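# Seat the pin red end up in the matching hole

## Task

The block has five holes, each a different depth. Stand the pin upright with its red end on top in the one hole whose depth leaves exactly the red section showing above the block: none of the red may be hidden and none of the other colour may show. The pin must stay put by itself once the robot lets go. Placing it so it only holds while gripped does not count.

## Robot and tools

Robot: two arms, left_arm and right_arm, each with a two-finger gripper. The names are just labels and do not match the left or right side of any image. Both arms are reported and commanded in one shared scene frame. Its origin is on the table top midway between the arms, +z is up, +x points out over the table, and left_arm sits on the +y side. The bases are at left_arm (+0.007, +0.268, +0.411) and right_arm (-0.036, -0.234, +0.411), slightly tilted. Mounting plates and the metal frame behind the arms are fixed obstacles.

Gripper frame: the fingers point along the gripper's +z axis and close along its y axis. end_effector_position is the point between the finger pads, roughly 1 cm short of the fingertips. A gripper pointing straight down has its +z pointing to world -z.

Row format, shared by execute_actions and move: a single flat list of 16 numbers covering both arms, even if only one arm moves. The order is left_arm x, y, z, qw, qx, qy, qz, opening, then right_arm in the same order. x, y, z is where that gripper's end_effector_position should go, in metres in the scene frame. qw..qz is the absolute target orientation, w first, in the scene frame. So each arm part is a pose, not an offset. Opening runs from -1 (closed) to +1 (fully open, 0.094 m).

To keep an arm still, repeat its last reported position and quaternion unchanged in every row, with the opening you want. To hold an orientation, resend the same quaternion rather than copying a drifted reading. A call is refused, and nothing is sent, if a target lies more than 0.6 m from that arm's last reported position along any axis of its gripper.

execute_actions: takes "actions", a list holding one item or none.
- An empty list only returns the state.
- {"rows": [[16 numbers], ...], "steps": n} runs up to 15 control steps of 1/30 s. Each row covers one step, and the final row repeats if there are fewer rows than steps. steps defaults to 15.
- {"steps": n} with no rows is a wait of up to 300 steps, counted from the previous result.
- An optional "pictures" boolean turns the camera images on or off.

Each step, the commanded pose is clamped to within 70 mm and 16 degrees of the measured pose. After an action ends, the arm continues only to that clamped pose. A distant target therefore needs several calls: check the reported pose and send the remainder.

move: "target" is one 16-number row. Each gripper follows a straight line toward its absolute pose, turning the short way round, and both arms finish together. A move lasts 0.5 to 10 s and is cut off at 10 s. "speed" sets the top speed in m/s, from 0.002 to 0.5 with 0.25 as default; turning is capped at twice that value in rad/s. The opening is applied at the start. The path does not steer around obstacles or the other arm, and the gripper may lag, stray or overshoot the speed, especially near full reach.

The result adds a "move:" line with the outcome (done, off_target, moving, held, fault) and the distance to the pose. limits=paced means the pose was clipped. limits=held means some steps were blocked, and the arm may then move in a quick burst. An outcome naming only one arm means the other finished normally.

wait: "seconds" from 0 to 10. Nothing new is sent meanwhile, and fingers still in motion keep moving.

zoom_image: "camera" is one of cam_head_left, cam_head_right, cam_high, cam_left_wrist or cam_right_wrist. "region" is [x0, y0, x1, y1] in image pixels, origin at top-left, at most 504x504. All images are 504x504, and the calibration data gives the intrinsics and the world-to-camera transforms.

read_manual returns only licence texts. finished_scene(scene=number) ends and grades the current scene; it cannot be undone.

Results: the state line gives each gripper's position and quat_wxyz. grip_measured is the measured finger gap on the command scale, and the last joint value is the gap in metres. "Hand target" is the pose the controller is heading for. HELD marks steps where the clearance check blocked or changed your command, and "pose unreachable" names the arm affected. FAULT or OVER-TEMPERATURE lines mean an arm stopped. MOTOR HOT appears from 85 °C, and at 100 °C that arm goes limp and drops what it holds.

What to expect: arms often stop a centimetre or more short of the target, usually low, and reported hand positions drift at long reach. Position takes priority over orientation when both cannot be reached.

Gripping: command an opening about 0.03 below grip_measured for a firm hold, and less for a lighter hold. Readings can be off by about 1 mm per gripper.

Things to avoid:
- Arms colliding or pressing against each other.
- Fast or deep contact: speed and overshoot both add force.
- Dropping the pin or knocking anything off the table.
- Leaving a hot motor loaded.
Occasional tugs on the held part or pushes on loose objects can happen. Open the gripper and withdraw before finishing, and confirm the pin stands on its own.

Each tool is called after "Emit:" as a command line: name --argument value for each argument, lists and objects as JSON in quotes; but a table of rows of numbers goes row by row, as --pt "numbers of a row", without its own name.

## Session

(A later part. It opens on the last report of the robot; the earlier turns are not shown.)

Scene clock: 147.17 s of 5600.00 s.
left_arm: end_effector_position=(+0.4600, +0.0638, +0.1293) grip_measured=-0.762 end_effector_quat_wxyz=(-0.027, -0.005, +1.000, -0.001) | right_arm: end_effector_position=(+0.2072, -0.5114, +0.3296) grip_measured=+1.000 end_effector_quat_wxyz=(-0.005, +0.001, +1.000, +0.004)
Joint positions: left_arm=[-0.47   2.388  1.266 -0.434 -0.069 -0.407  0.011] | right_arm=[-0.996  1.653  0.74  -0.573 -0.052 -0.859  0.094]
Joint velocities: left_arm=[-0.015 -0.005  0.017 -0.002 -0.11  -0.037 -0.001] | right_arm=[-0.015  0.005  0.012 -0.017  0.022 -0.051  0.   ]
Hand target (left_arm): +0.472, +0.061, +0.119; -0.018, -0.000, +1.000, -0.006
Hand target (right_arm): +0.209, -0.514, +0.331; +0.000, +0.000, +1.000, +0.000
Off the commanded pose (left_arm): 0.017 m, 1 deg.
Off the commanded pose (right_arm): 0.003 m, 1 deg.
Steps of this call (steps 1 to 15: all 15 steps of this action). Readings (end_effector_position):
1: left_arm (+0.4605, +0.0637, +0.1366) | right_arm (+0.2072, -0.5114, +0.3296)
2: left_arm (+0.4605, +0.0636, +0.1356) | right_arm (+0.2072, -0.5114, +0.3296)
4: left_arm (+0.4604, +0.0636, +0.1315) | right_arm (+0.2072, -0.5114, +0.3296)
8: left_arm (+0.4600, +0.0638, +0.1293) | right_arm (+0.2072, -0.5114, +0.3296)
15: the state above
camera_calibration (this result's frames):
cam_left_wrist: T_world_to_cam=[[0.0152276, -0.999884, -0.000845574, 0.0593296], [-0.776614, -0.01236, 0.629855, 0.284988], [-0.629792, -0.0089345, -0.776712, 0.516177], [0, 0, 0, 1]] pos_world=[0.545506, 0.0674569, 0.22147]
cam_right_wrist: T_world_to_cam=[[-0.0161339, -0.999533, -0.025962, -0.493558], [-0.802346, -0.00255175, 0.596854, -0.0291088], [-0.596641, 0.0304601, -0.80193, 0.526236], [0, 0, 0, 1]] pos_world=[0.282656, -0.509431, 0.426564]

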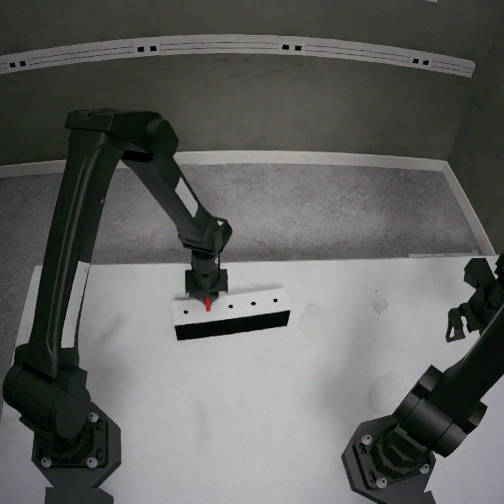

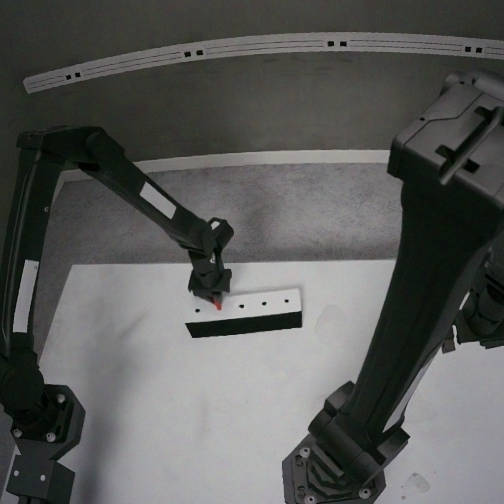

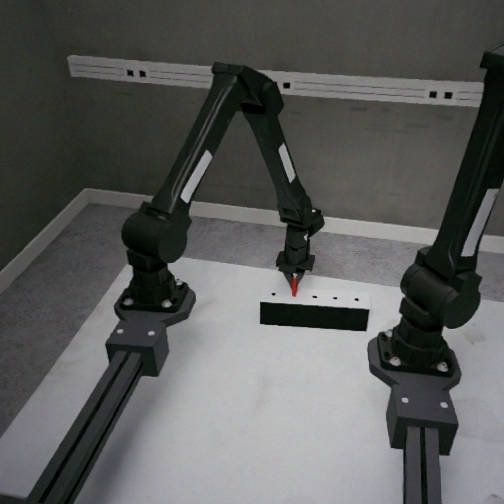

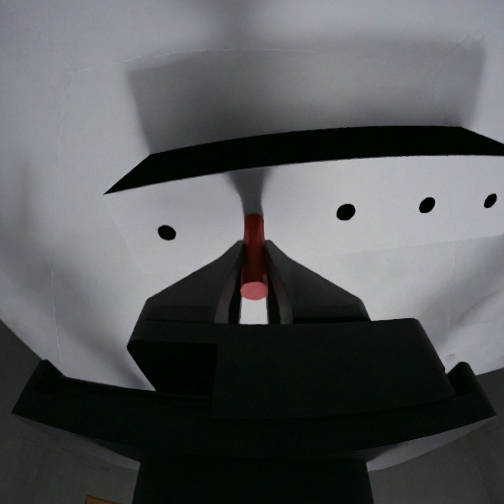

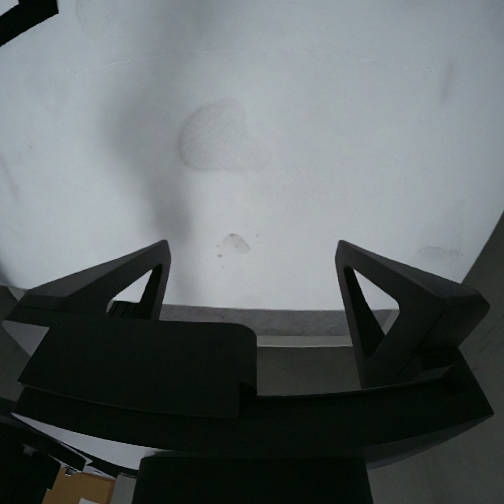

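Match.

Emit:
execute_actions --actions '[{"rows":[[0.465,0.063,0.129,-0.022,0,1,-0.003,0,0.209,-0.514,0.331,0,0,1,0,1]],"steps":12}]'

Emit:
move --target '[0.46,0.064,0.2,-0.027,0,1,0,0,0.209,-0.514,0.331,0,0,1,0,1]' --speed 0.15

Scene clock: 151.03 s of 5600.00 s.
left_arm: end_effector_position=(+0.4604, +0.0636, +0.1294) grip_measured=-0.002 end_effector_quat_wxyz=(-0.026, -0.005, +1.000, -0.001) | right_arm: end_effector_position=(+0.2072, -0.5114, +0.3296) grip_measured=+1.000 end_effector_quat_wxyz=(-0.005, +0.001, +1.000, +0.004)
Joint positions: left_arm=[-0.47   2.388  1.266 -0.433 -0.069 -0.407  0.047] | right_arm=[-0.996  1.653  0.74  -0.573 -0.052 -0.859  0.094]
Joint velocities: left_arm=[ 0.015 -0.015  0.007  0.002 -0.037  0.007 -0.001] | right_arm=[-0.005 -0.015  0.002 -0.002  0.066 -0.066  0.   ]
Hand target (left_arm): +0.465, +0.063, +0.129; -0.022, -0.000, +1.000, -0.003
Hand target (right_arm): +0.209, -0.514, +0.331; +0.000, +0.000, +1.000, +0.000
Off the commanded pose (left_arm): 0.005 m, 1 deg.
Off the commanded pose (right_arm): 0.003 m, 1 deg.
Steps of this call (steps 1 to 90: nothing new was sent; then 0.47 s passed at rest; steps 91 to 102: all 12 steps of this action). Readings (end_effector_position):
91: left_arm (+0.4602, +0.0637, +0.1294) | right_arm (+0.2072, -0.5114, +0.3296)
92: left_arm (+0.4604, +0.0636, +0.1294) | right_arm (+0.2072, -0.5114, +0.3296)
94: left_arm (+0.4604, +0.0636, +0.1294) | right_arm (+0.2072, -0.5114, +0.3296)
98: left_arm (+0.4604, +0.0636, +0.1294) | right_arm (+0.2072, -0.5114, +0.3296)
102: the state above
camera_calibration (this result's frames):
cam_left_wrist: T_world_to_cam=[[0.0153677, -0.999882, -0.000240479, 0.0590265], [-0.777496, -0.0121009, 0.628772, 0.28573], [-0.628701, -0.00947579, -0.77759, 0.516206], [0, 0, 0, 1]] pos_world=[0.545786, 0.0673685, 0.221751]
cam_right_wrist: T_world_to_cam=[[-0.0161339, -0.999533, -0.025962, -0.493558], [-0.802346, -0.00255175, 0.596854, -0.0291088], [-0.596641, 0.0304601, -0.80193, 0.526236], [0, 0, 0, 1]] pos_world=[0.282656, -0.509431, 0.426564]

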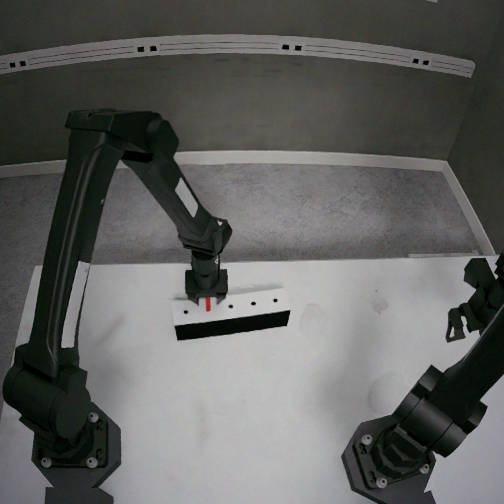

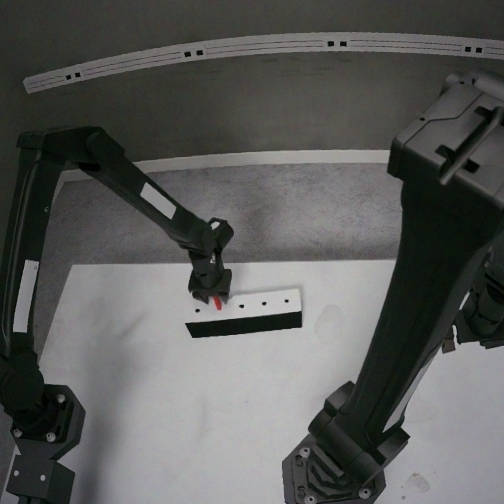

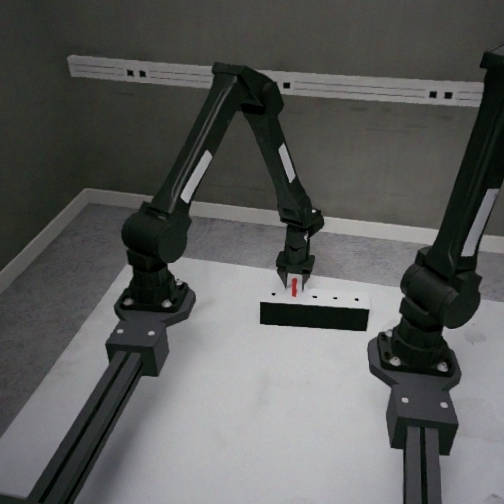

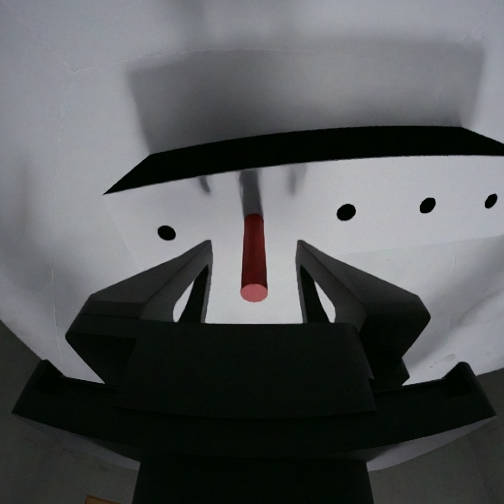

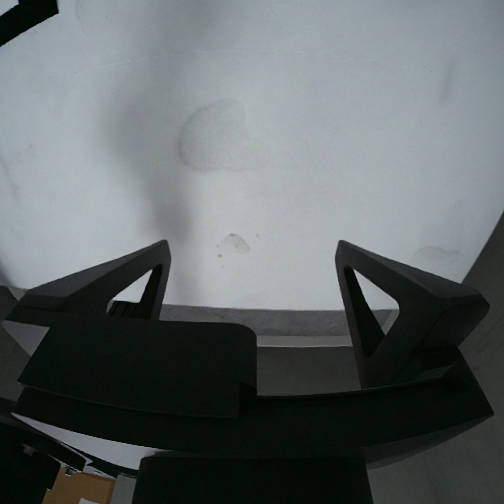

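Scene clock: 152.27 s of 5600.00 s.
left_arm: end_effector_position=(+0.4666, +0.0648, +0.1995) grip_measured=-0.002 end_effector_quat_wxyz=(-0.022, -0.002, +1.000, -0.003) | right_arm: end_effector_position=(+0.2072, -0.5114, +0.3296) grip_measured=+1.000 end_effector_quat_wxyz=(-0.005, +0.001, +1.000, +0.004)
Joint positions: left_arm=[-0.476  2.224  1.212 -0.533 -0.069 -0.407  0.047] | right_arm=[-0.996  1.653  0.74  -0.573 -0.052 -0.859  0.094]
Joint velocities: left_arm=[ 0.005 -0.005 -0.002 -0.012  0.022  0.037 -0.001] | right_arm=[-0.015 -0.024 -0.007  0.002 -0.037  0.037  0.   ]
Hand target (left_arm): +0.460, +0.064, +0.200; -0.027, +0.000, +1.000, +0.000
Hand target (right_arm): +0.209, -0.514, +0.331; +0.000, +0.000, +1.000, +0.000
Off the commanded pose (left_arm): 0.007 m, 1 deg.
Off the commanded pose (right_arm): 0.003 m, 1 deg.
move: done
camera_calibration (this result's frames):
cam_left_wrist: T_world_to_cam=[[0.0105701, -0.999935, 0.0042404, 0.0614667], [-0.783445, -0.0056463, 0.621436, 0.250355], [-0.621372, -0.00989075, -0.783453, 0.572345], [0, 0, 0, 1]] pos_world=[0.551129, 0.0685372, 0.292565]
cam_right_wrist: T_world_to_cam=[[-0.0161339, -0.999533, -0.025962, -0.493558], [-0.802346, -0.00255175, 0.596854, -0.0291088], [-0.596641, 0.0304601, -0.80193, 0.526236], [0, 0, 0, 1]] pos_world=[0.282656, -0.509431, 0.426564]

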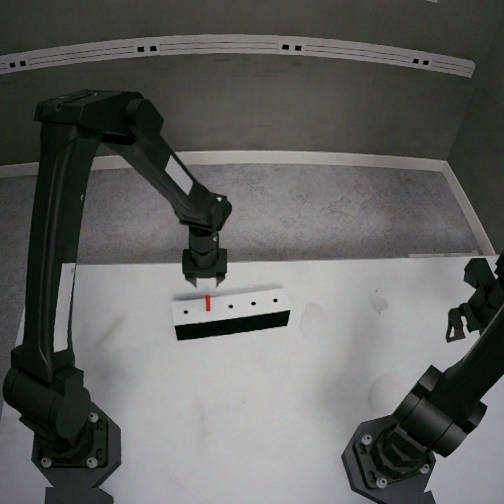

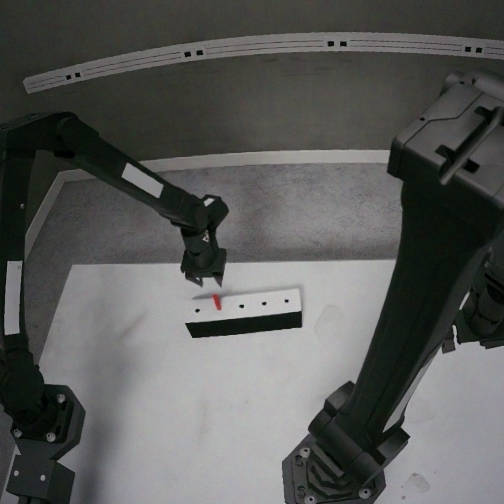

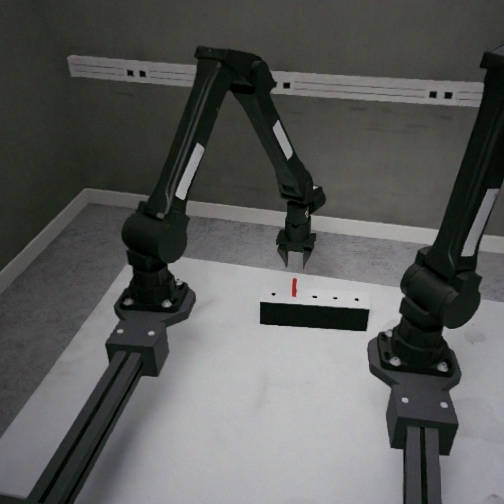

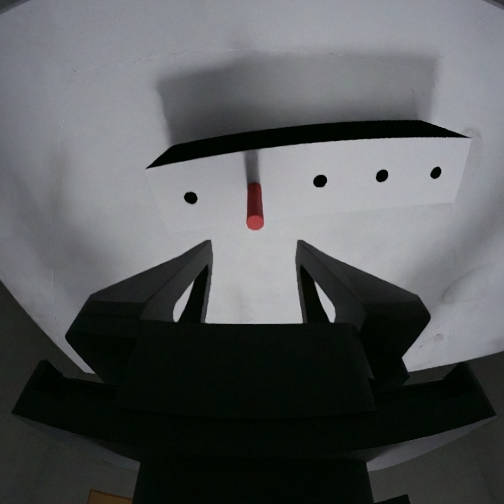

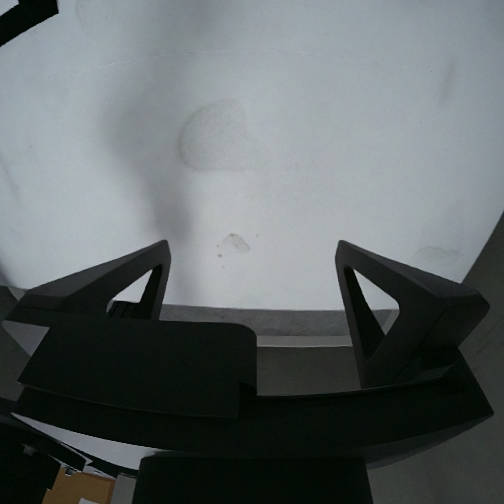

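Emit:
finished_scene --scene 2

The scene is finished: the task was done.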